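## Task

North pallet (toward -y end of the track) is for route E4 and south pallet (toward +y end) is for route K9. Each case shows its route code on its lid or on its track-facing side. Exactly one case on each pallet carries the opposite pallet's code; exchange those two cases so that every case ends lid up. A case may be rested temporarily on the table next to the track's middle. No case may overhang its pallet's edge by more than about a finger's width. cam_pallet_north views the -y end and cam_pallet_south the +y end, with +y roughly rightward in both images. A case that lands on the floor may be recovered but must finish lid up. At the end, release everything and move the tools away; anything held in place only by the robot does not count.

## Robot and tools

ROBOT. Two arms, left_arm and right_arm, each on its own carriage on one shared track that runs along y at x = 0. left_rail carries left_arm on the +y half, right_rail carries right_arm on the -y half. Each arm base sits at x = 0, y = its carriage position_m, z = 0.04 m, facing +x. Each arm ends in a vacuum tool with four suction cups: cup centres at x = -62 and +62 mm and y = -104.5 mm (channel a) or +104.5 mm (channel b) from the cup point, cups pointing along the cup point's +z. The whole cup footprint is 227 mm (x) by 312 mm (y); each cup is 103 mm across.

FRAME. One world frame fixed to the table: z = 0 is the table top, +z up, +x the direction the arms face, +y to their left, y = 0 mid-track. The table occupies x from 0.50 m and y from -0.90 to 0.90 m; outside that the floor is at z = -0.53 m. Reported cup point positions can be a little off, more at long reach.

execute_actions(actions): a list of actions run in sequence. An empty list just returns state and images. Each action may contain:
- rows: up to 15 rows, each applied for one control step (1/30 s). Every row is exactly 16 numbers in [-1, 1], always for both arms: left dx, dy, dz, rx, ry, rz, left suction_a, suction_b, then right dx, dy, dz, rx, ry, rz, right suction_a, suction_b. dx..rz are an OFFSET (not a pose) from that cup point's measured pose at the start of the action (for a call's first action, the last reported pose), expressed in the cup point's own axes. Every row is measured from that same start, not from the prior row. Scale: 1.0 = 0.6 m for dx/dy/dz and 180 degrees for rx/ry/rz, which form one rotation vector. Zeros mean hold the start pose. Suction values: above 0.01 is on, 0 is off; each channel keeps its last value, so resend the current values to leave a tool unchanged.
- steps: 1 to 450 control steps, default 15, at least one per row. After the last row the arm keeps heading to that row's target.
- until: stop the action early when all conditions hold, e.g. {"left_rail": {"position_status": ["!=", "moving"]}}, or {"all": {"status": "ended"}}, {"any": {"status": "ended"}}. Numbers need a comparison (=, !=, <, <=, >, >=). It does not halt the arms.
- left_rail / right_rail: {"position_m": m} is an absolute carriage place (left_rail 0.6 to 3, right_rail -3 to -0.6); {"speed_m_s": 0.01 to 1} sets top speed (starts at 1, persists); {"stop": true} alone halts it. Rows never move a carriage; an arm rides along with it. Any out-of-range value or unknown name rejects the whole call.
Each step the commanded pose is clipped to 100 mm and 16 degrees from the measured one; a large move may need several actions. Ramp offsets gradually (e.g. +0.01 per row) to avoid shaking a case loose.

CARRIAGE USE. Send position_m, then wait with an until on position_status != moving. Let it arrive before placing the tool at a scene point. position_status: moving, done, stopped, contact_stop (blocked; re-read position_m after it settles), time_out (check what holds it back, resend), stopped_with_arm (its arm was held back; send followable rows then resend), stopped_for_other_arm (no room clear of the other arm; move an arm away, wait 30 steps, resend). position_answer taken or not_taken (resend once it stands).

RESULTS. State line per arm: end_effector_position (m), end_effector_quat_wxyz, velocities. Joint positions/velocities: rail, shoulder pan, shoulder lift, elbow, wrist 1, wrist 2, wrist 3. Hand target: the pose being driven to. suction_measured_a/b: vacuum 0 to 1 (about 0.83+ airtight; near 0 unsealed; cardboard leaks; settles in about 1.3 s). part_present_a/b: 1 above 0.09, 0 below 0.07. Wrist force/torque in the end effector axes (noisy, offset, saturate near 200 N). 'pose unreachable' means the clearance check altered or blocked that arm's command; it is stricter while a carriage moves.

GRIPPING. Press both cups of a channel fully flat on a smooth face; edges, gaps or one uncovered cup spoil the seal. Cups shorten up to 21 mm. To release: lower in tiny steps until contact, then in one action turn both channels off and back straight away. A cup sealed on the table pins the tool; switch it off. Handover: set down, giving tool off first, lift it clear, then the other turns on.

AVOID. Arms hitting or pressing on each other (any part, including a held case). Contact torque over load limits (pan/lift 671, elbow 394, wrists 97.3 N m) or 400 N outside force faults the arm for 10 s. Fast or off-centre carrying, drops, slams, and pushing anything out of the work area. The robot holds its last command while you are thinking.

zoom_image(camera, region): closer view of [x0, y0, x1, y1] pixels (max 504 by 504) of the latest image from cam_high, cam_low, cam_pallet_north, cam_pallet_south, cam_left_wrist or cam_right_wrist (all 504x504).
read_manual(section): licence texts only.
finished_scene(scene): ends the given scene once the goal holds with the robot released and clear; irreversible.

Each tool is called in YAML: its name, and indented under it one key for each argument.

## Session

execute_actions:
  actions: []

Scene clock: 0.00 s.
left_arm: end_effector_position=(+0.8502, +2.0551, +0.4416) suction_measured_a=0.00 part_present_a=0 suction_measured_b=0.00 part_present_b=0 end_effector_quat_wxyz=(+0.000, +0.000, +1.000, -0.000) end_effector_velocity=(+0.000, -0.000, -0.000) end_effector_angular_velocity=(+0.000, +0.000, -0.000) | right_arm: end_effector_position=(+0.8498, -2.2479, +0.4389) suction_measured_a=0.00 part_present_a=0 suction_measured_b=0.00 part_present_b=0 end_effector_quat_wxyz=(-0.001, -0.000, +1.000, +0.001) end_effector_velocity=(-0.000, +0.000, +0.000) end_effector_angular_velocity=(-0.000, -0.000, +0.000)
Joint positions: left_arm=[ 2.056 -0.24  -1.499  2.091 -2.163 -1.571  1.332] | right_arm=[-2.25  -0.237 -1.497  2.092 -2.164 -1.57   1.333]
Joint velocities: left_arm=[ 0. -0.  0. -0.  0. -0.  0.] | right_arm=[ 0.  0. -0.  0. -0.  0. -0.]
Wrist force (N, on the end effector, along its own x y z axes, offset not removed): no reading
Wrist torque (N m, same axes, about the end effector's origin, offset not removed): no reading
Hand target (left_arm): +0.850, +2.055, +0.442; +0.000, +0.000, +1.000, -0.000
Hand target (right_arm): +0.850, -2.248, +0.439; -0.001, -0.000, +1.000, +0.001
left_rail: position_m=2.056 position_m_goal=2.056 speed_m_s=1.00 position_status=done position_answer=taken refusals=0
right_rail: position_m=-2.250 position_m_goal=-2.250 speed_m_s=1.00 position_status=done position_answer=taken refusals=0

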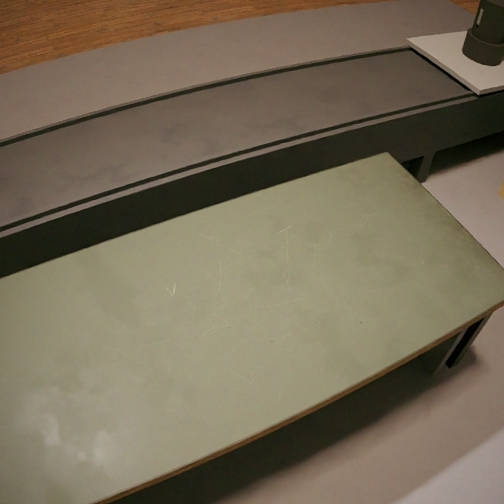

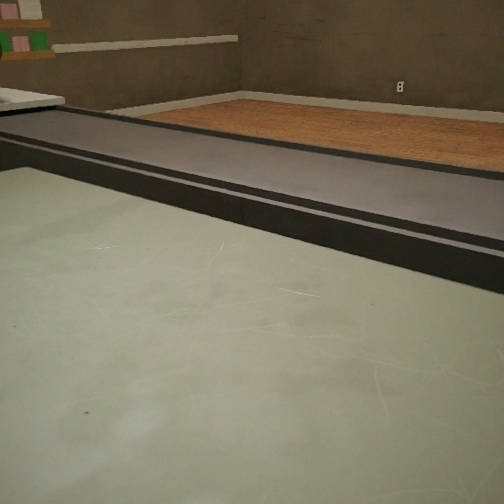

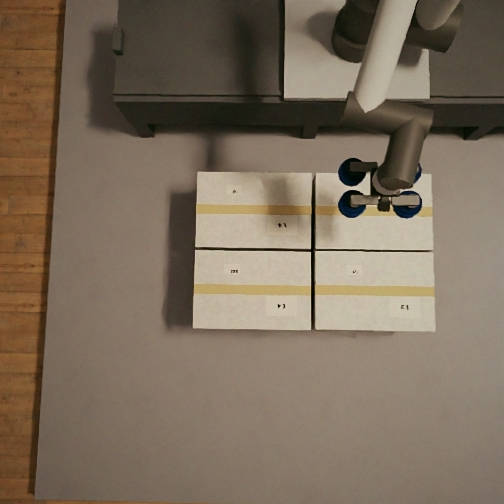

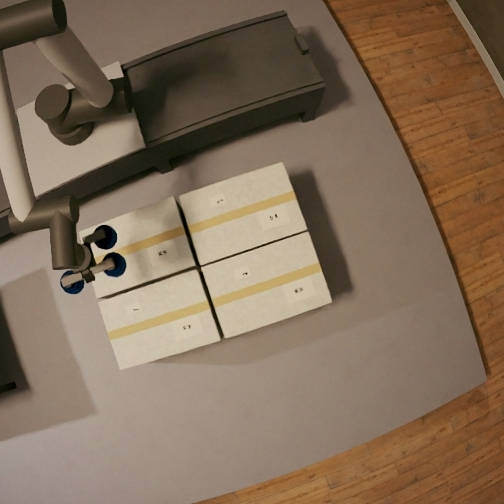

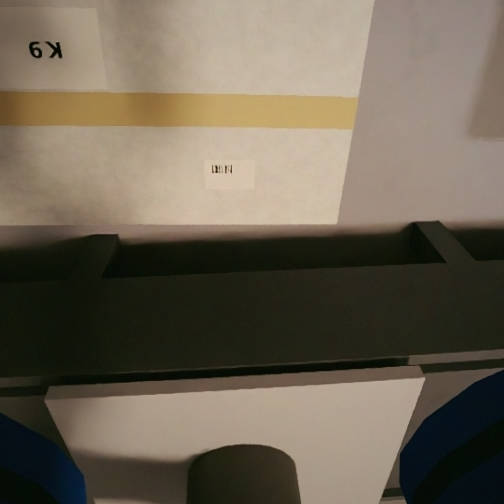

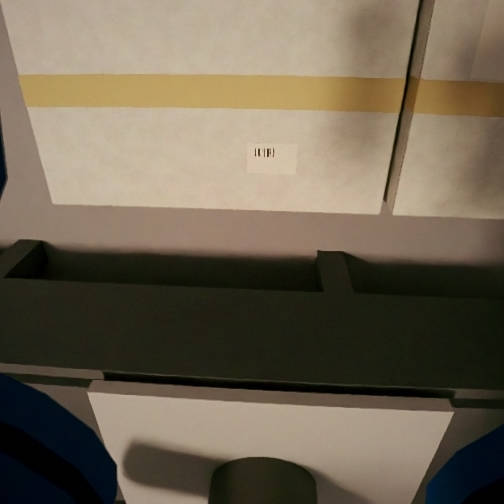

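zoom_image:
  camera: "cam_pallet_north"
  region: [180, 160, 450, 340]

zoom_image:
  camera: "cam_pallet_south"
  region: [70, 150, 340, 380]

Region (180, 160, 450, 340) of cam_pallet_north's 504x504 image, scaled by 1.867, with more detail than that image has.

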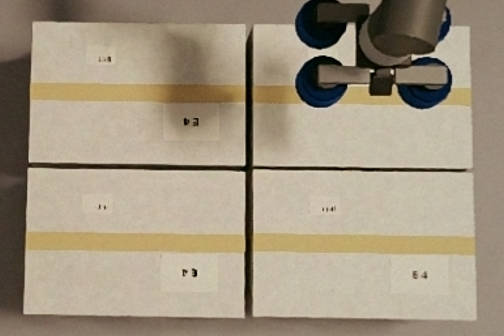

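Region (70, 150, 340, 380) of cam_pallet_south's 504x504 image, scaled by 1.867, with more detail than that image has; it fills the top 429 rows of this view, and the rest is white.

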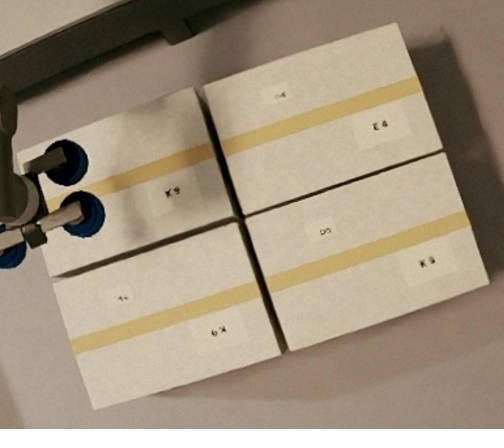

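zoom_image:
  camera: "cam_pallet_north"
  region: [255, 200, 435, 325]

zoom_image:
  camera: "cam_pallet_south"
  region: [140, 190, 320, 345]

Region (255, 200, 435, 325) of cam_pallet_north's 504x504 image, scaled by 2.800, with more detail than that image has; it fills the top 350 rows of this view, and the rest is white.

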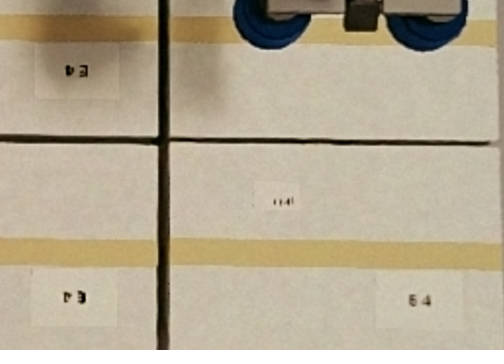

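Region (140, 190, 320, 345) of cam_pallet_south's 504x504 image, scaled by 2.800, with more detail than that image has; it fills the top 434 rows of this view, and the rest is white.

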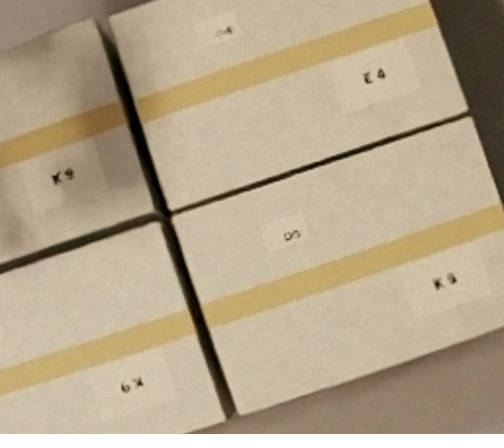

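execute_actions:
  actions:
    - {"left_rail":{"position_m":2.736},"right_rail":{"position_m":-2.1},"steps":90,"until":{"all":{"status":"ended"}}}
    - {"rows":[[0.06,0,0.75,0,0,0,1,1,0.09,0,0.75,0,0,0,1,1]],"steps":70}
    - {"rows":[[0,0,0.12,0,0,0,1,1,0,0,0.12,0,0,0,1,1]],"steps":25}

Scene clock: 39.50 s.
left_arm: end_effector_position=(+0.8151, +2.7350, -0.0809) suction_measured_a=0.00 part_present_a=0 suction_measured_b=0.00 part_present_b=0 end_effector_quat_wxyz=(+0.000, +0.000, +1.000, -0.000) end_effector_velocity=(+0.000, +0.000, -0.001) end_effector_angular_velocity=(-0.000, -0.000, +0.000) | right_arm: end_effector_position=(+0.7952, -2.0982, -0.0827) suction_measured_a=0.00 part_present_a=0 suction_measured_b=0.00 part_present_b=0 end_effector_quat_wxyz=(-0.001, -0.000, +1.000, +0.001) end_effector_velocity=(+0.000, +0.000, -0.001) end_effector_angular_velocity=(-0.000, -0.000, +0.000)
Joint positions: left_arm=[ 2.736 -0.25  -0.865  2.338 -3.044 -1.571  1.321] | right_arm=[-2.1   -0.254 -0.866  2.365 -3.068 -1.57   1.316]
Joint velocities: left_arm=[ 0.     0.     0.002 -0.    -0.002 -0.    -0.   ] | right_arm=[ 0.     0.     0.002 -0.    -0.002 -0.    -0.   ]
Wrist force (N, on the end effector, along its own x y z axes, offset not removed): left_arm=[8.5 3.0 0.6] | right_arm=[-2.4 -1.1 -1.4]
Wrist torque (N m, same axes, about the end effector's origin, offset not removed): left_arm=[-0.05 -0.91 -0.23] | right_arm=[-0.13 0.56 0.23]
Hand target (left_arm): +0.815, +2.735, -0.081; +0.000, +0.000, +1.000, -0.000
Hand target (right_arm): +0.795, -2.098, -0.083; -0.001, -0.000, +1.000, +0.001
Off the commanded pose (left_arm): 0.000 m, 0 deg.
Off the commanded pose (right_arm): 0.000 m, 0 deg.
left_rail: position_m=2.736 position_m_goal=2.736 speed_m_s=1.00 position_status=done position_answer=taken refusals=0
right_rail: position_m=-2.100 position_m_goal=-2.100 speed_m_s=1.00 position_status=done position_answer=taken refusals=0
camera_calibration (this result's frames):
cam_left_wrist: T_world_to_cam=[[-0.0109907, -0.997121, 0.0750265, 2.73926], [-0.820989, 0.0518315, 0.568586, 0.591313], [-0.570838, -0.0553467, -0.819195, 0.644986], [0, 0, 0, 1]] pos_world=[0.883751, 2.73643, -0.0133605]
cam_right_wrist: T_world_to_cam=[[0.00470296, -0.996773, -0.0801349, -2.09748], [-0.85369, -0.045734, 0.51877, 0.648462], [-0.520761, 0.0659706, -0.85115, 0.579605], [0, 0, 0, 1]] pos_world=[0.865285, -2.09929, -0.0111537]

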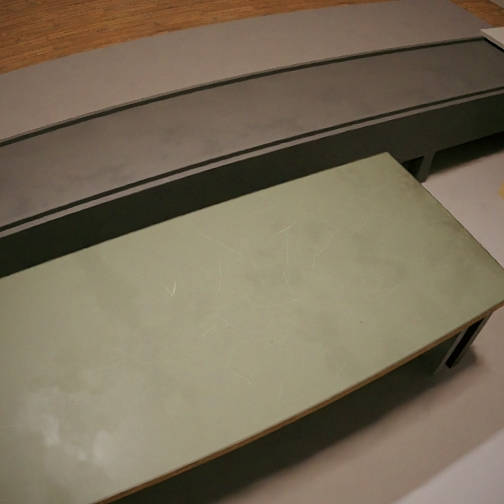

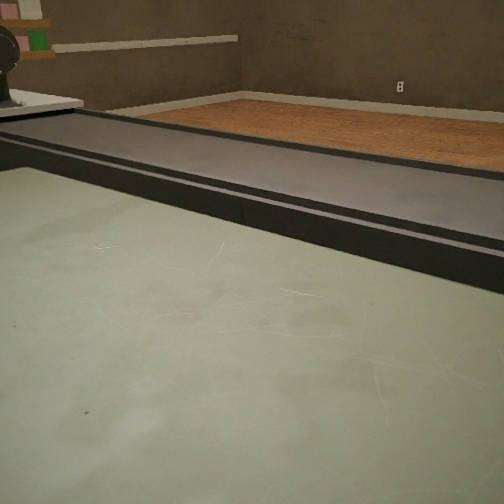

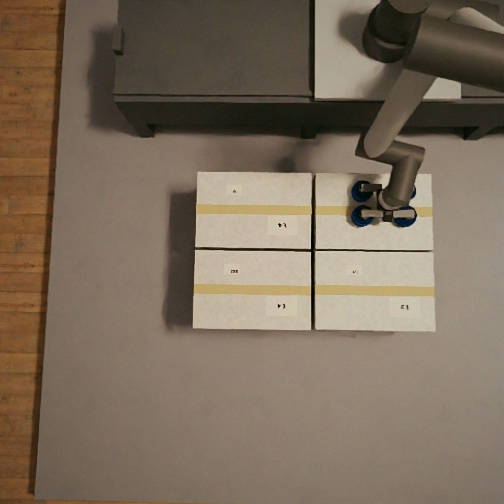

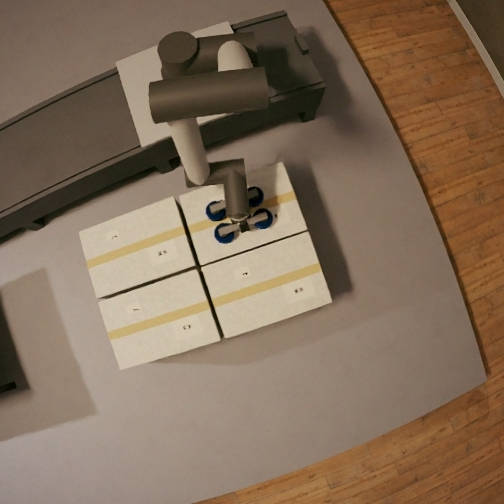

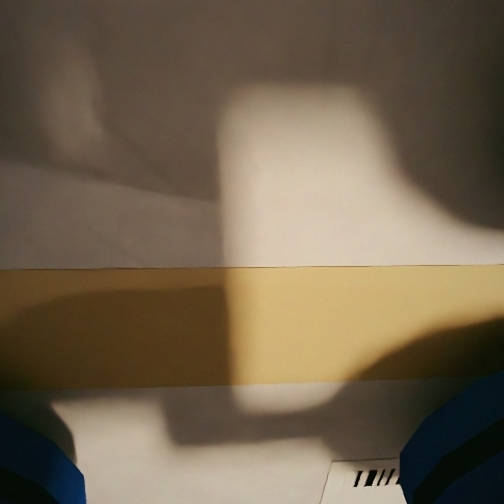

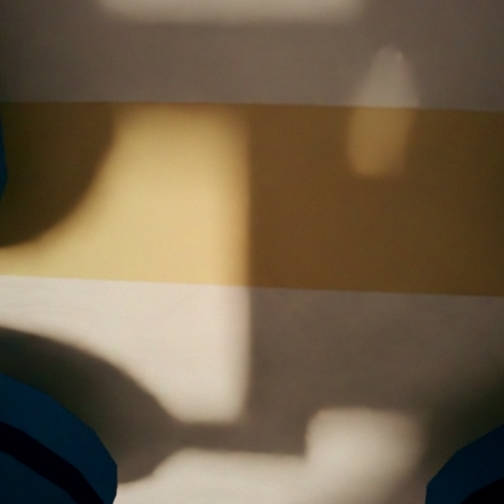

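execute_actions:
  actions:
    - {"rows":[[0,0,0.04,0,0,0,1,1,0,0,0.04,0,0,0,1,1],[0,0,0.08,0,0,0,1,1,0,0,0.08,0,0,0,1,1],[0,0,0.105,0,0,0,1,1,0,0,0.105,0,0,0,1,1]],"steps":50}

Scene clock: 57.60 s.
left_arm: end_effector_position=(+0.8157, +2.7349, -0.1179) suction_measured_a=0.83 part_present_a=1 suction_measured_b=0.83 part_present_b=1 end_effector_quat_wxyz=(+0.002, +0.000, +1.000, -0.001) end_effector_velocity=(-0.000, +0.000, -0.000) end_effector_angular_velocity=(-0.000, +0.000, +0.000) | right_arm: end_effector_position=(+0.7957, -2.0983, -0.1197) suction_measured_a=0.90 part_present_a=1 suction_measured_b=0.90 part_present_b=1 end_effector_quat_wxyz=(+0.001, -0.000, +1.000, +0.000) end_effector_velocity=(-0.000, -0.000, -0.000) end_effector_angular_velocity=(-0.000, +0.000, +0.000)
Joint positions: left_arm=[ 2.736 -0.25  -0.805  2.331 -3.101 -1.571  1.321] | right_arm=[-2.1   -0.254 -0.804  2.359 -3.128 -1.57   1.316]
Joint velocities: left_arm=[ 0.  0.  0.  0.  0. -0. -0.] | right_arm=[ 0.  0.  0.  0.  0. -0. -0.]
Wrist force (N, on the end effector, along its own x y z axes, offset not removed): left_arm=[0.0 6.3 -55.5] | right_arm=[-2.0 -9.3 -77.0]
Wrist torque (N m, same axes, about the end effector's origin, offset not removed): left_arm=[-6.18 13.04 -1.81] | right_arm=[-12.06 17.46 -2.27]
Hand target (left_arm): +0.816, +2.735, -0.118; +0.002, +0.000, +1.000, -0.001
Hand target (right_arm): +0.796, -2.098, -0.120; +0.001, -0.000, +1.000, +0.000
Off the commanded pose (left_arm): 0.026 m, 0 deg.
Off the commanded pose (right_arm): 0.026 m, 0 deg.
FORCE FAULT: contact force on the left arm reached its limit, and that arm stopped for 10 seconds. FORCE FAULT: contact force on the right arm reached its limit, and that arm stopped for 10 seconds. On each arm, the contact can be on any part of the arm, not only on its tool. Those arms' remaining commands of this call were not run. Those arms hold still and accept commands again. Move each arm away from its contact; if what an arm grips holds it there, let go first. An arm that pushes or pulls that hard again can be faulted again.
left_rail: position_m=2.736 position_m_goal=2.736 speed_m_s=1.00 position_status=done position_answer=taken refusals=0
right_rail: position_m=-2.100 position_m_goal=-2.100 speed_m_s=1.00 position_status=done position_answer=taken refusals=0
camera_calibration (this result's frames):
cam_left_wrist: T_world_to_cam=[[-0.0113213, -0.997059, 0.0757949, 2.74213], [-0.823031, 0.0523398, 0.56558, 0.612741], [-0.567884, -0.0559785, -0.821203, 0.614122], [0, 0, 0, 1]] pos_world=[0.884099, 2.73638, -0.0500752]
cam_right_wrist: T_world_to_cam=[[0.00495728, -0.996862, -0.0790038, -2.10083], [-0.855938, -0.0450802, 0.515109, 0.670768], [-0.517054, 0.0650688, -0.853476, 0.543252], [0, 0, 0, 1]] pos_world=[0.865441, -2.09935, -0.0478403]

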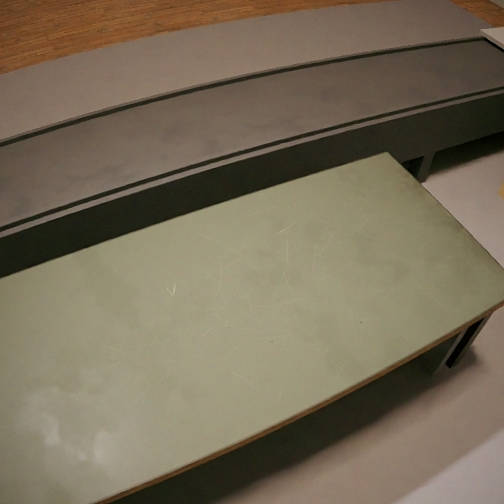

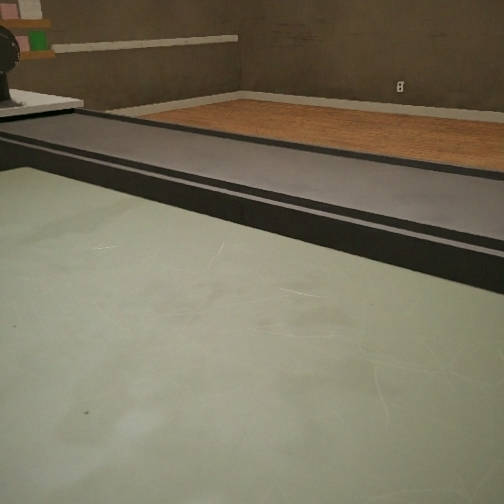

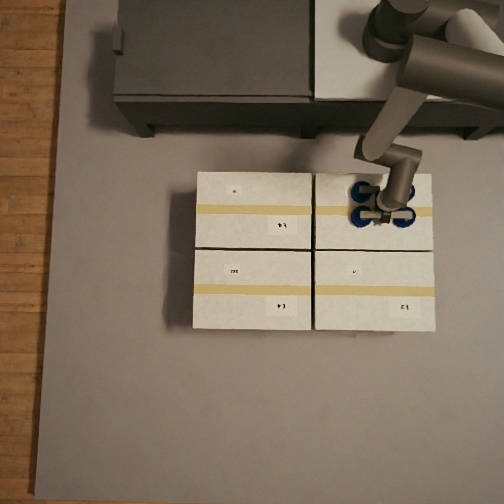

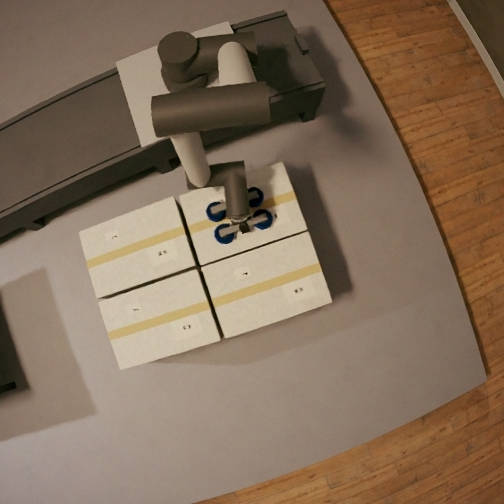

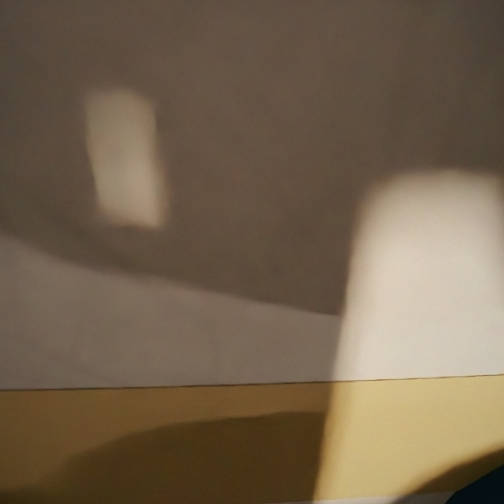

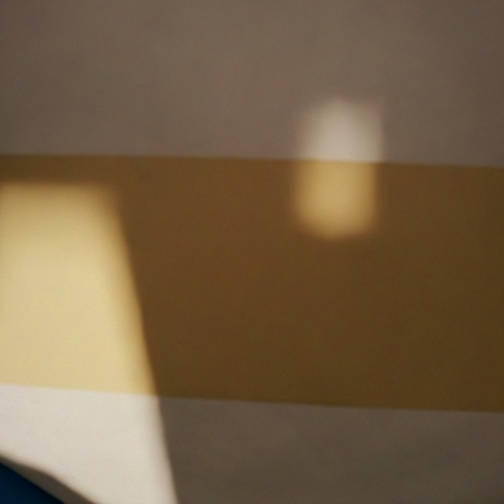

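execute_actions:
  actions:
    - {"rows":[[0,0,-0.02,0,0,0,1,1,0,0,-0.02,0,0,0,1,1],[0,0,-0.05,0,0,0,1,1,0,0,-0.05,0,0,0,1,1],[0,0,-0.1,0,0,0,1,1,0,0,-0.1,0,0,0,1,1],[0,0,-0.15,0,0,0,1,1,0,0,-0.15,0,0,0,1,1],[0,0,-0.95,0,0,0,1,1,0,0,-0.95,0,0,0,1,1]],"steps":80}
    - {"left_rail":{"position_m":1.5,"speed_m_s":0.7},"right_rail":{"position_m":-0.6,"speed_m_s":0.7},"steps":150,"until":{"all":{"status":"ended"}}}

Scene clock: 67.13 s.
left_arm: end_effector_position=(+0.8126, +1.4994, +0.4528) suction_measured_a=0.83 part_present_a=1 suction_measured_b=0.83 part_present_b=1 end_effector_quat_wxyz=(+0.002, +0.000, +1.000, -0.001) end_effector_velocity=(-0.000, -0.000, +0.000) end_effector_angular_velocity=(-0.001, +0.000, +0.000) | right_arm: end_effector_position=(+0.7938, -0.5976, +0.4501) suction_measured_a=0.90 part_present_a=1 suction_measured_b=0.90 part_present_b=1 end_effector_quat_wxyz=(+0.001, -0.000, +1.000, +0.000) end_effector_velocity=(-0.000, -0.003, +0.000) end_effector_angular_velocity=(-0.007, +0.002, -0.001)
Joint positions: left_arm=[ 1.5   -0.25  -1.552  2.129 -2.153 -1.571  1.321] | right_arm=[-0.6   -0.254 -1.572  2.154 -2.155 -1.57   1.316]
Joint velocities: left_arm=[ 0.     0.    -0.     0.    -0.    -0.001 -0.   ] | right_arm=[ 0.    -0.001  0.    -0.     0.    -0.007  0.   ]
Wrist force (N, on the end effector, along its own x y z axes, offset not removed): left_arm=[6.3 2.4 57.4] | right_arm=[1.3 5.2 19.4]
Wrist torque (N m, same axes, about the end effector's origin, offset not removed): left_arm=[-4.84 -4.28 -0.16] | right_arm=[-11.70 3.63 0.17]
Hand target (left_arm): +0.813, +1.500, +0.453; +0.002, +0.000, +1.000, -0.001
Hand target (right_arm): +0.794, -0.598, +0.450; +0.001, -0.000, +1.000, +0.000
Off the commanded pose (left_arm): 0.001 m, 0 deg.
Off the commanded pose (right_arm): 0.001 m, 0 deg.
left_rail: position_m=1.500 position_m_goal=1.500 speed_m_s=0.70 position_status=done position_answer=taken refusals=0
right_rail: position_m=-0.600 position_m_goal=-0.600 speed_m_s=0.70 position_status=done position_answer=taken refusals=0
camera_calibration (this result's frames):
cam_left_wrist: T_world_to_cam=[[-0.0113257, -0.997069, 0.0756649, 1.46706], [-0.823019, 0.0522708, 0.565604, 0.352231], [-0.567901, -0.0558678, -0.821199, 1.01172], [0, 0, 0, 1]] pos_world=[0.881067, 1.50087, 0.520599]
cam_right_wrist: T_world_to_cam=[[0.00507383, -0.996862, -0.0789903, -0.559916], [-0.855903, -0.045177, 0.515159, 0.443132], [-0.517111, 0.0649942, -0.853447, 0.930947], [0, 0, 0, 1]] pos_world=[0.863522, -0.598646, 0.522003]

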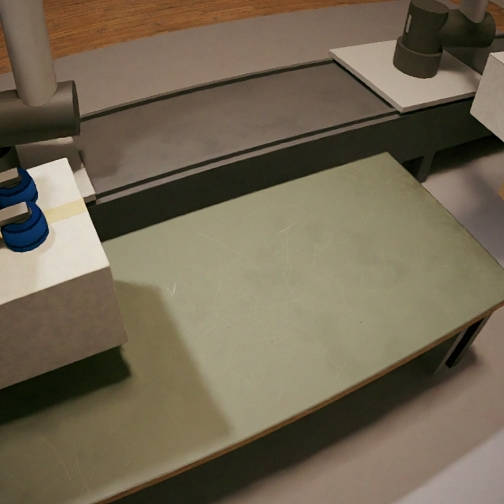

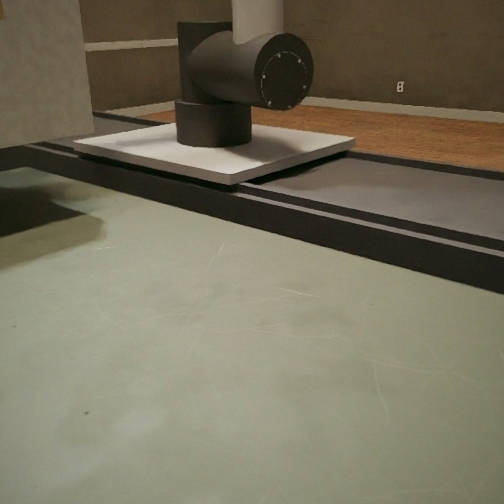

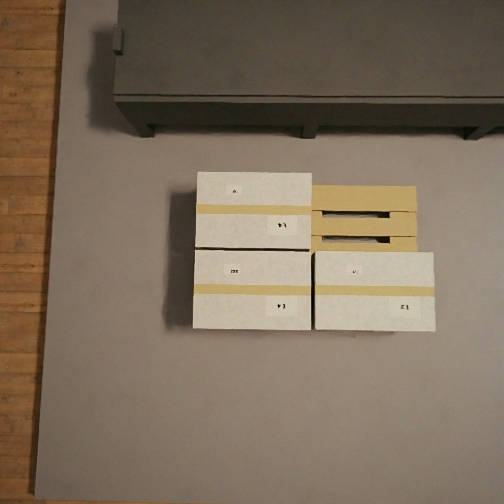

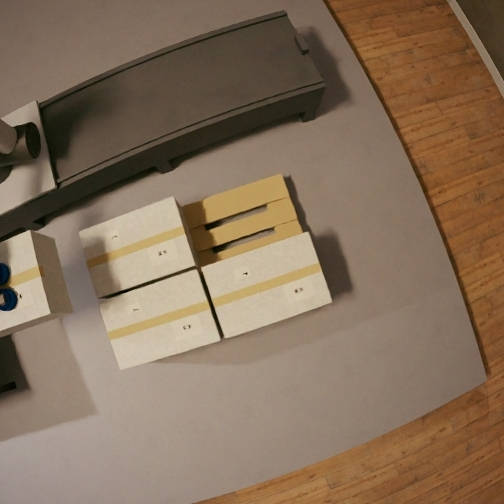

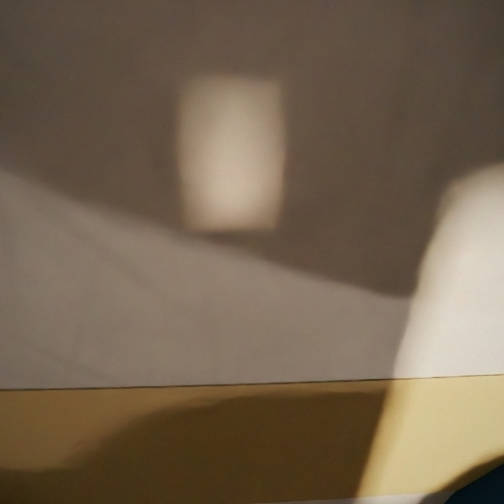

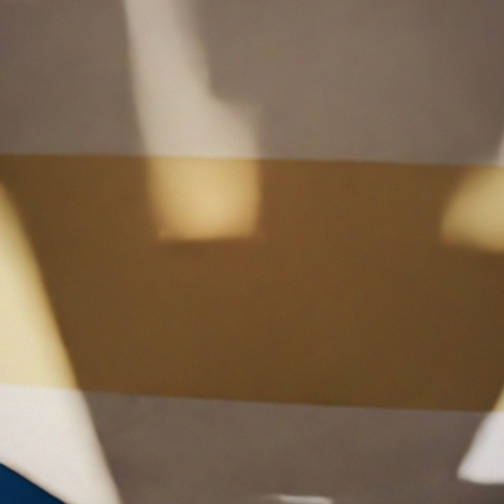

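execute_actions:
  actions:
    - {"rows":[[0,0,0,0,0,0,1,1,0,0.05,0,0,0,0,1,1],[0,0,0,0,0,0,1,1,0,0.1,0,0,0,0,1,1],[0,0,0,0,0,0,1,1,0,0.15,0,0,0,0,1,1],[0,0,0,0,0,0,1,1,0,0.47,0,0,0,0,1,1]],"steps":45}
    - {"rows":[[0,0,0,0,0,0,1,1,0,0,0.05,0,0,0,1,1],[0,0,0,0,0,0,1,1,0,0,0.1,0,0,0,1,1],[0,0,0,0,0,0,1,1,0,0,0.25,0,0,0,1,1]],"steps":40}

zoom_image:
  camera: "cam_low"
  region: [0, 0, 300, 300]

Scene clock: 76.77 s.
left_arm: end_effector_position=(+0.8126, +1.4994, +0.4528) suction_measured_a=0.83 part_present_a=1 suction_measured_b=0.83 part_present_b=1 end_effector_quat_wxyz=(+0.002, +0.000, +1.000, -0.001) end_effector_velocity=(-0.000, -0.000, +0.000) end_effector_angular_velocity=(-0.000, -0.000, +0.000) | right_arm: end_effector_position=(+0.7936, -0.3160, +0.2998) suction_measured_a=0.90 part_present_a=1 suction_measured_b=0.90 part_present_b=1 end_effector_quat_wxyz=(+0.001, -0.000, +1.000, -0.000) end_effector_velocity=(+0.000, +0.000, -0.000) end_effector_angular_velocity=(-0.000, +0.000, +0.000)
Joint positions: left_arm=[ 1.5   -0.25  -1.552  2.129 -2.153 -1.571  1.321] | right_arm=[-0.6    0.103 -1.38   2.204 -2.397 -1.571  1.673]
Joint velocities: left_arm=[-0. -0. -0.  0.  0.  0. -0.] | right_arm=[ 0.  0.  0.  0. -0.  0.  0.]
Wrist force (N, on the end effector, along its own x y z axes, offset not removed): left_arm=[2.9 -1.1 58.4] | right_arm=[-0.3 -4.3 16.6]
Wrist torque (N m, same axes, about the end effector's origin, offset not removed): left_arm=[-5.25 -4.45 -0.13] | right_arm=[-11.93 3.72 0.19]
Hand target (left_arm): +0.813, +1.500, +0.453; +0.002, +0.000, +1.000, -0.001
Hand target (right_arm): +0.794, -0.316, +0.300; +0.001, -0.000, +1.000, -0.000
Off the commanded pose (left_arm): 0.000 m, 0 deg.
Off the commanded pose (right_arm): 0.000 m, 0 deg.
left_rail: position_m=1.500 position_m_goal=1.500 speed_m_s=0.70 position_status=done position_answer=taken refusals=0
right_rail: position_m=-0.600 position_m_goal=-0.600 speed_m_s=0.70 position_status=done position_answer=taken refusals=0
camera_calibration (this result's frames):
cam_left_wrist: T_world_to_cam=[[-0.0113153, -0.997069, 0.0756684, 1.46706], [-0.823029, 0.0522633, 0.56559, 0.352237], [-0.567887, -0.0558775, -0.821208, 1.01174], [0, 0, 0, 1]] pos_world=[0.881053, 1.50089, 0.520613]
cam_right_wrist: T_world_to_cam=[[0.00503137, -0.99692, -0.0782693, -0.291301], [-0.855695, -0.0447941, 0.515538, 0.53302], [-0.517456, 0.0643808, -0.853285, 0.784324], [0, 0, 0, 1]] pos_world=[0.863421, -0.317022, 0.37166]

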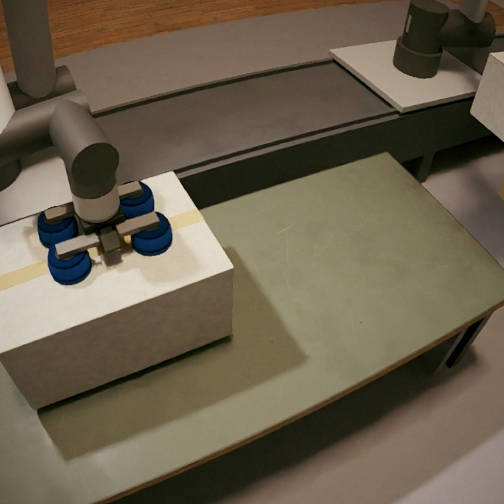

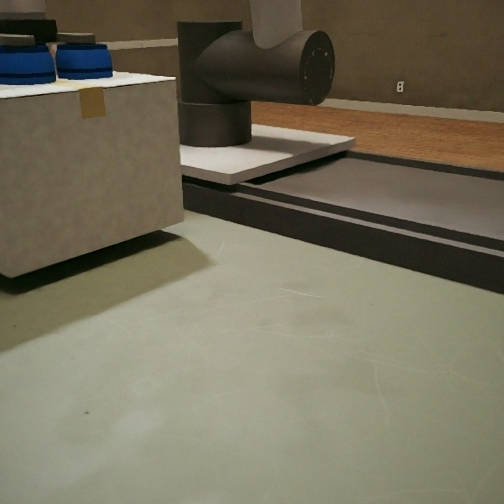

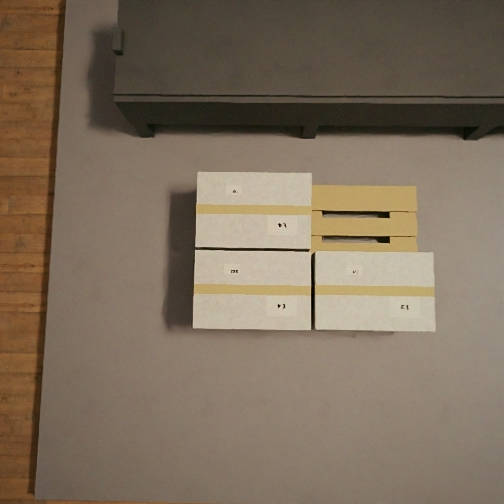

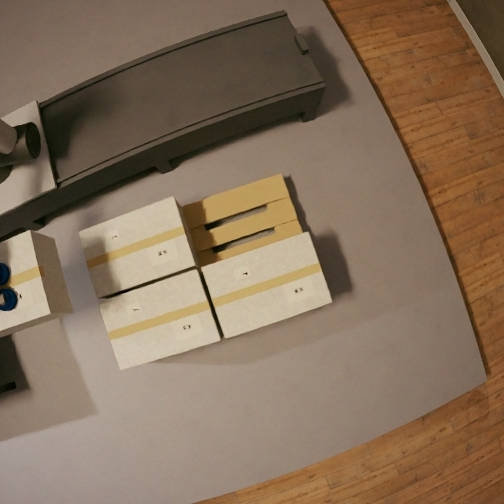

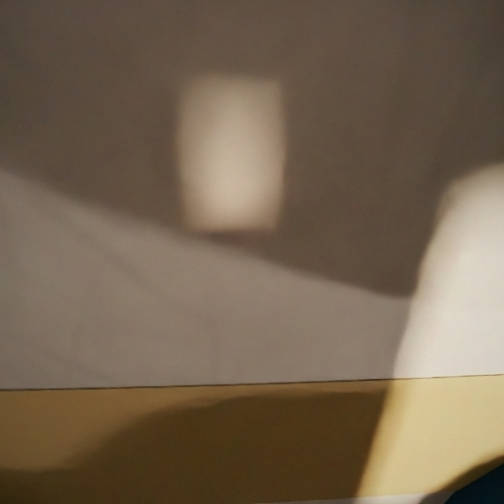

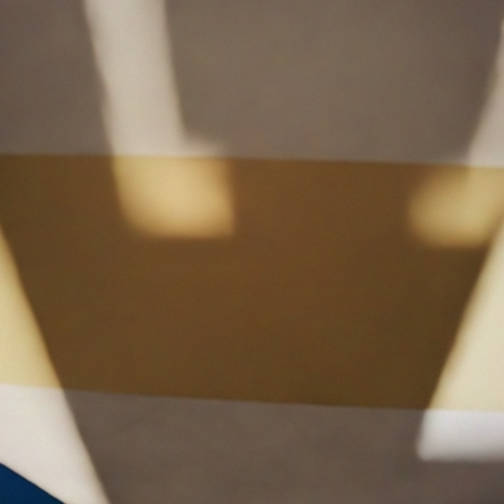

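Region (0, 0, 300, 300) of cam_low's 504x504 image, scaled by 1.680, with more detail than that image has.

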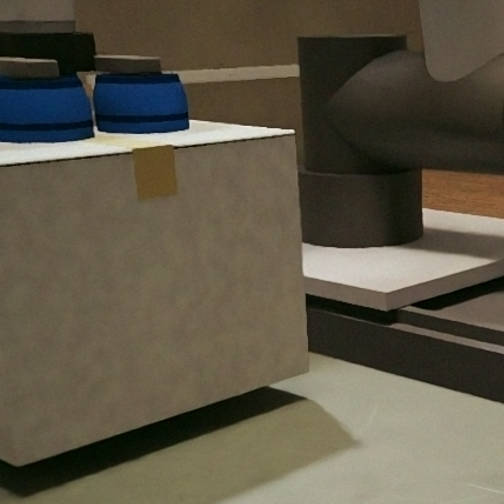

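execute_actions:
  actions:
    - {"rows":[[0,0,0,0,0,0,1,1,0,0,0.02,0,0,0,1,1],[0,0,0,0,0,0,1,1,0,0,0.04,0,0,0,1,1],[0,0,0,0,0,0,1,1,0,0,0.052,0,0,0,1,1]],"steps":25}

Scene clock: 81.33 s.
left_arm: end_effector_position=(+0.8126, +1.4994, +0.4528) suction_measured_a=0.83 part_present_a=1 suction_measured_b=0.83 part_present_b=1 end_effector_quat_wxyz=(+0.002, +0.000, +1.000, -0.001) end_effector_velocity=(+0.000, -0.000, -0.000) end_effector_angular_velocity=(-0.000, +0.000, +0.000) | right_arm: end_effector_position=(+0.7937, -0.3160, +0.2687) suction_measured_a=0.90 part_present_a=1 suction_measured_b=0.90 part_present_b=1 end_effector_quat_wxyz=(+0.001, -0.000, +1.000, -0.000) end_effector_velocity=(+0.000, -0.000, -0.001) end_effector_angular_velocity=(+0.000, -0.000, +0.000)
Joint positions: left_arm=[ 1.5   -0.25  -1.552  2.129 -2.153 -1.571  1.321] | right_arm=[-0.6    0.103 -1.346  2.222 -2.449 -1.571  1.673]
Joint velocities: left_arm=[ 0. -0.  0. -0.  0. -0. -0.] | right_arm=[ 0.    -0.     0.001  0.    -0.001  0.    -0.   ]
Wrist force (N, on the end effector, along its own x y z axes, offset not removed): left_arm=[2.8 2.5 57.4] | right_arm=[-2.2 -1.4 14.5]
Wrist torque (N m, same axes, about the end effector's origin, offset not removed): left_arm=[-4.85 -4.49 -0.14] | right_arm=[-11.80 4.17 0.09]
Hand target (left_arm): +0.813, +1.500, +0.453; +0.002, +0.000, +1.000, -0.001
Hand target (right_arm): +0.794, -0.316, +0.269; +0.001, -0.000, +1.000, -0.000
Off the commanded pose (left_arm): 0.000 m, 0 deg.
Off the commanded pose (right_arm): 0.000 m, 0 deg.
left_rail: position_m=1.500 position_m_goal=1.500 speed_m_s=0.70 position_status=done position_answer=taken refusals=0
right_rail: position_m=-0.600 position_m_goal=-0.600 speed_m_s=0.70 position_status=done position_answer=taken refusals=0
camera_calibration (this result's frames):
cam_left_wrist: T_world_to_cam=[[-0.0113155, -0.997069, 0.0756686, 1.46706], [-0.823029, 0.0522635, 0.56559, 0.352237], [-0.567887, -0.0558775, -0.821208, 1.01174], [0, 0, 0, 1]] pos_world=[0.881053, 1.50089, 0.520613]
cam_right_wrist: T_world_to_cam=[[0.00501319, -0.996916, -0.0783121, -0.293696], [-0.855699, -0.0448003, 0.515532, 0.549133], [-0.51745, 0.0644271, -0.853284, 0.757833], [0, 0, 0, 1]] pos_world=[0.863506, -0.317014, 0.340552]

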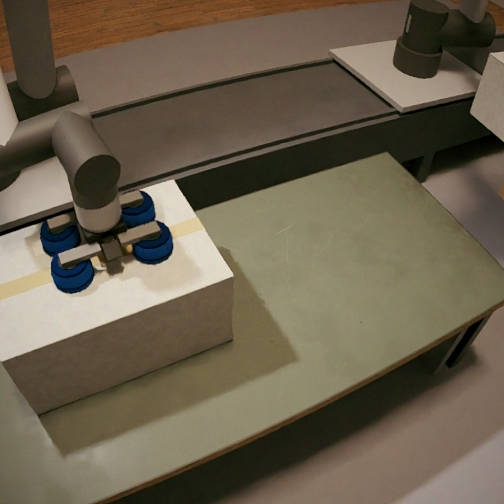

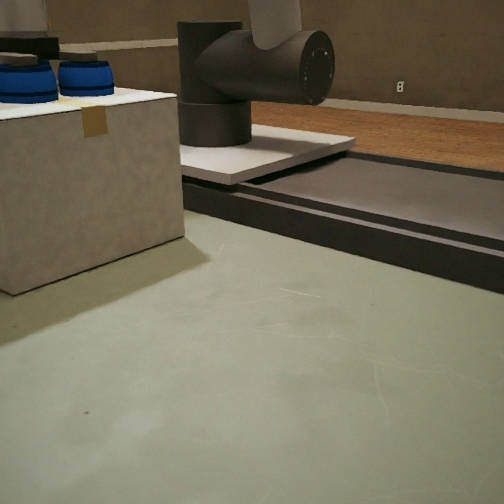

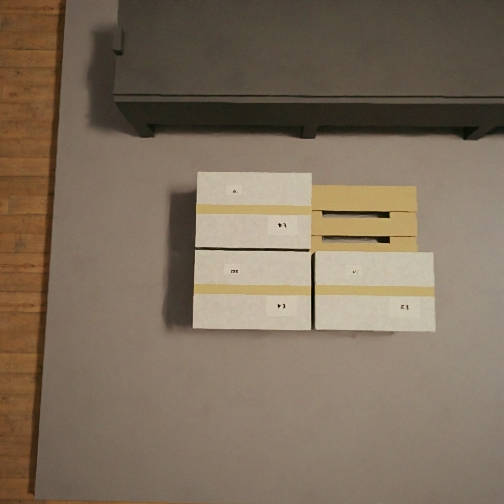

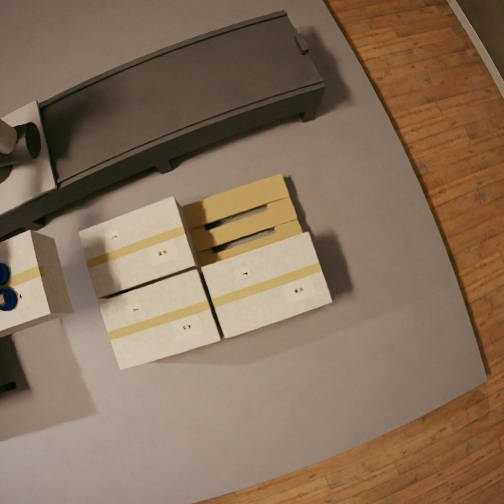

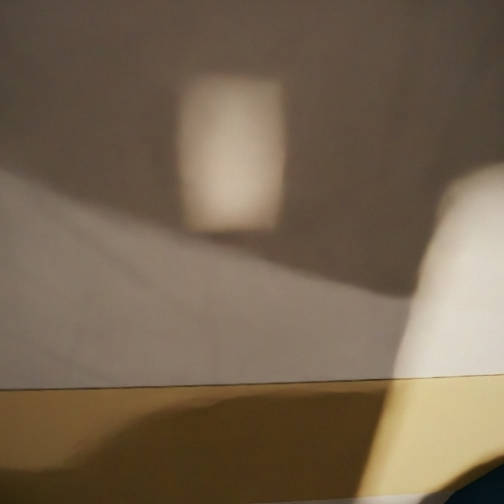

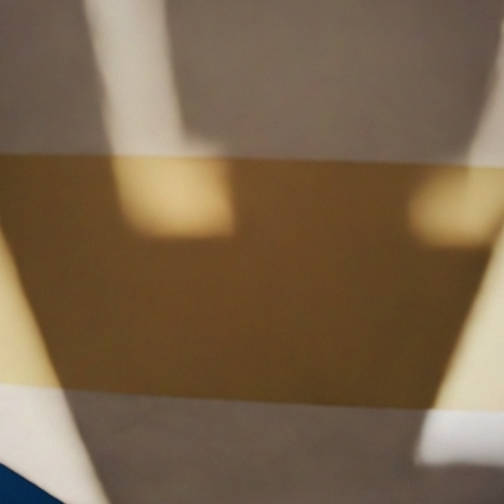

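execute_actions:
  actions:
    - {"rows":[[0,0,0,0,0,0,1,1,0,0,0.007,0,0,0,1,1]],"steps":8}
    - {"rows":[[0,0,0,0,0,0,1,1,0,0,-0.35,0,0,0,0,0]],"steps":30}
    - {"right_rail":{"position_m":-1.9,"speed_m_s":1},"rows":[[0,0,0,0,0,0,1,1,0,-0.47,0,0,0,0,0,0]],"steps":45}
    - {"left_rail":{"position_m":0.6},"steps":150,"until":{"all":{"status":"ended"}}}
    - {"rows":[[0,-0.05,0,0,0,0,1,1,0,0,0,0,0,0,0,0],[0,-0.1,0,0,0,0,1,1,0,0,0,0,0,0,0,0],[0,-0.15,0,0,0,0,1,1,0,0,0,0,0,0,0,0],[0,-0.4,0,0,0,0,1,1,0,0,0,0,0,0,0,0]],"steps":40}
    - {"rows":[[0,0,0.05,0,0,0,1,1,0,0,0,0,0,0,0,0],[0,0,0.1,0,0,0,1,1,0,0,0,0,0,0,0,0],[0,0,0.27,0,0,0,1,1,0,0,0,0,0,0,0,0]],"steps":40}
    - {"rows":[[0,0,0.02,0,0,0,1,1,0,0,0,0,0,0,0,0],[0,0,0.04,0,0,0,1,1,0,0,0,0,0,0,0,0]],"steps":20}

Scene clock: 101.50 s.
left_arm: end_effector_position=(+0.8135, +0.3590, +0.2680) suction_measured_a=0.83 part_present_a=1 suction_measured_b=0.83 part_present_b=1 end_effector_quat_wxyz=(+0.003, +0.000, +1.000, -0.001) end_effector_velocity=(-0.000, +0.000, -0.002) end_effector_angular_velocity=(+0.001, -0.001, +0.000) | right_arm: end_effector_position=(+0.7938, -1.8978, +0.4758) suction_measured_a=0.00 part_present_a=0 suction_measured_b=0.00 part_present_b=0 end_effector_quat_wxyz=(+0.002, -0.000, +1.000, +0.000) end_effector_velocity=(-0.000, +0.000, +0.000) end_effector_angular_velocity=(+0.000, -0.000, +0.000)
Joint positions: left_arm=[ 0.6   -0.527 -1.34   2.216 -2.453 -1.57   1.044] | right_arm=[-1.9   -0.254 -1.591  2.131 -2.114 -1.569  1.316]
Joint velocities: left_arm=[ 0.     0.     0.002  0.002 -0.003  0.001  0.   ] | right_arm=[ 0. -0. -0.  0.  0.  0. -0.]
Wrist force (N, on the end effector, along its own x y z axes, offset not removed): left_arm=[116.6 43.5 -200.0] | right_arm=[1.5 3.4 -1.9]
Wrist torque (N m, same axes, about the end effector's origin, offset not removed): left_arm=[-14.17 4.37 0.36] | right_arm=[0.53 0.06 0.14]
Hand target (left_arm): +0.813, +0.359, +0.267; +0.002, +0.000, +1.000, -0.001
Hand target (right_arm): +0.794, -1.898, +0.476; +0.002, -0.000, +1.000, +0.000
Off the commanded pose (left_arm): 0.001 m, 0 deg.
Off the commanded pose (right_arm): 0.000 m, 0 deg.
left_rail: position_m=0.600 position_m_goal=0.600 speed_m_s=0.70 position_status=done position_answer=taken refusals=0
right_rail: position_m=-1.900 position_m_goal=-1.900 speed_m_s=1.00 position_status=done position_answer=taken refusals=0
camera_calibration (this result's frames):
cam_left_wrist: T_world_to_cam=[[-0.0115716, -0.996999, 0.0765438, 0.343991], [-0.823446, 0.0529286, 0.56492, 0.517397], [-0.567276, -0.0564926, -0.821588, 0.79658], [0, 0, 0, 1]] pos_world=[0.88191, 0.360574, 0.335841]
cam_right_wrist: T_world_to_cam=[[0.00515249, -0.996854, -0.0790917, -1.85401], [-0.856372, -0.0452375, 0.514374, 0.371859], [-0.516334, 0.0650816, -0.853911, 1.03715], [0, 0, 0, 1]] pos_world=[0.863518, -1.89886, 0.547721]

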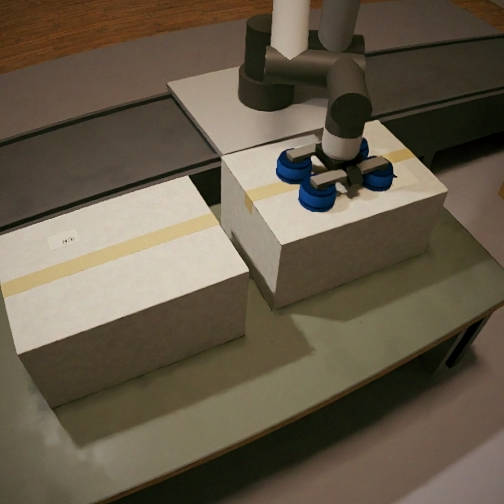

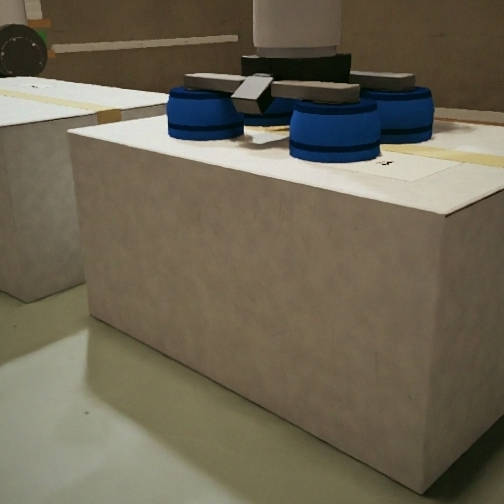

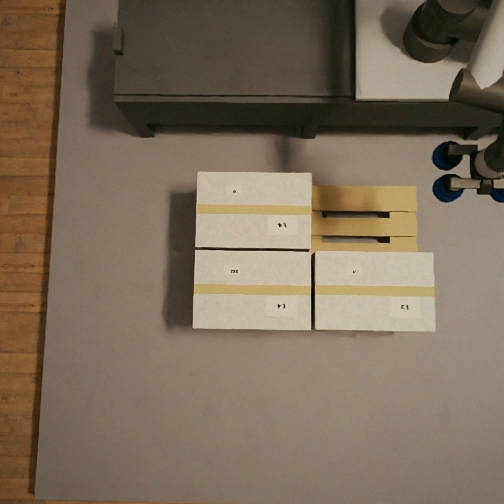

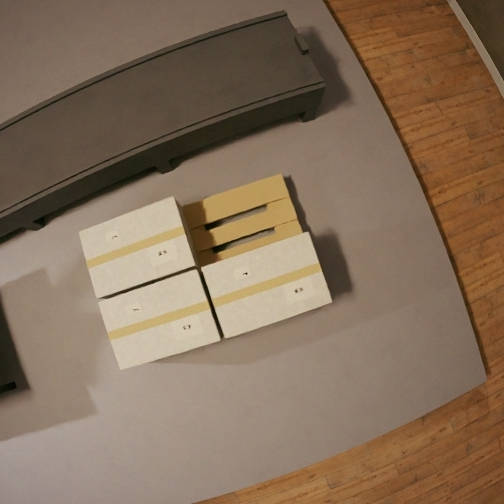

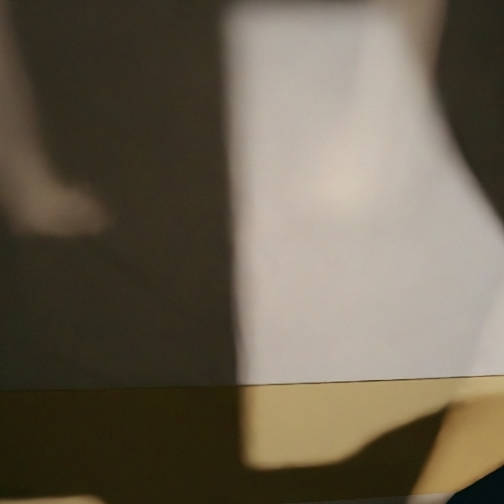

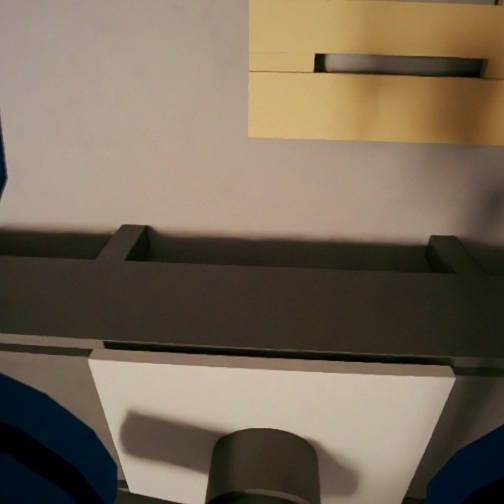

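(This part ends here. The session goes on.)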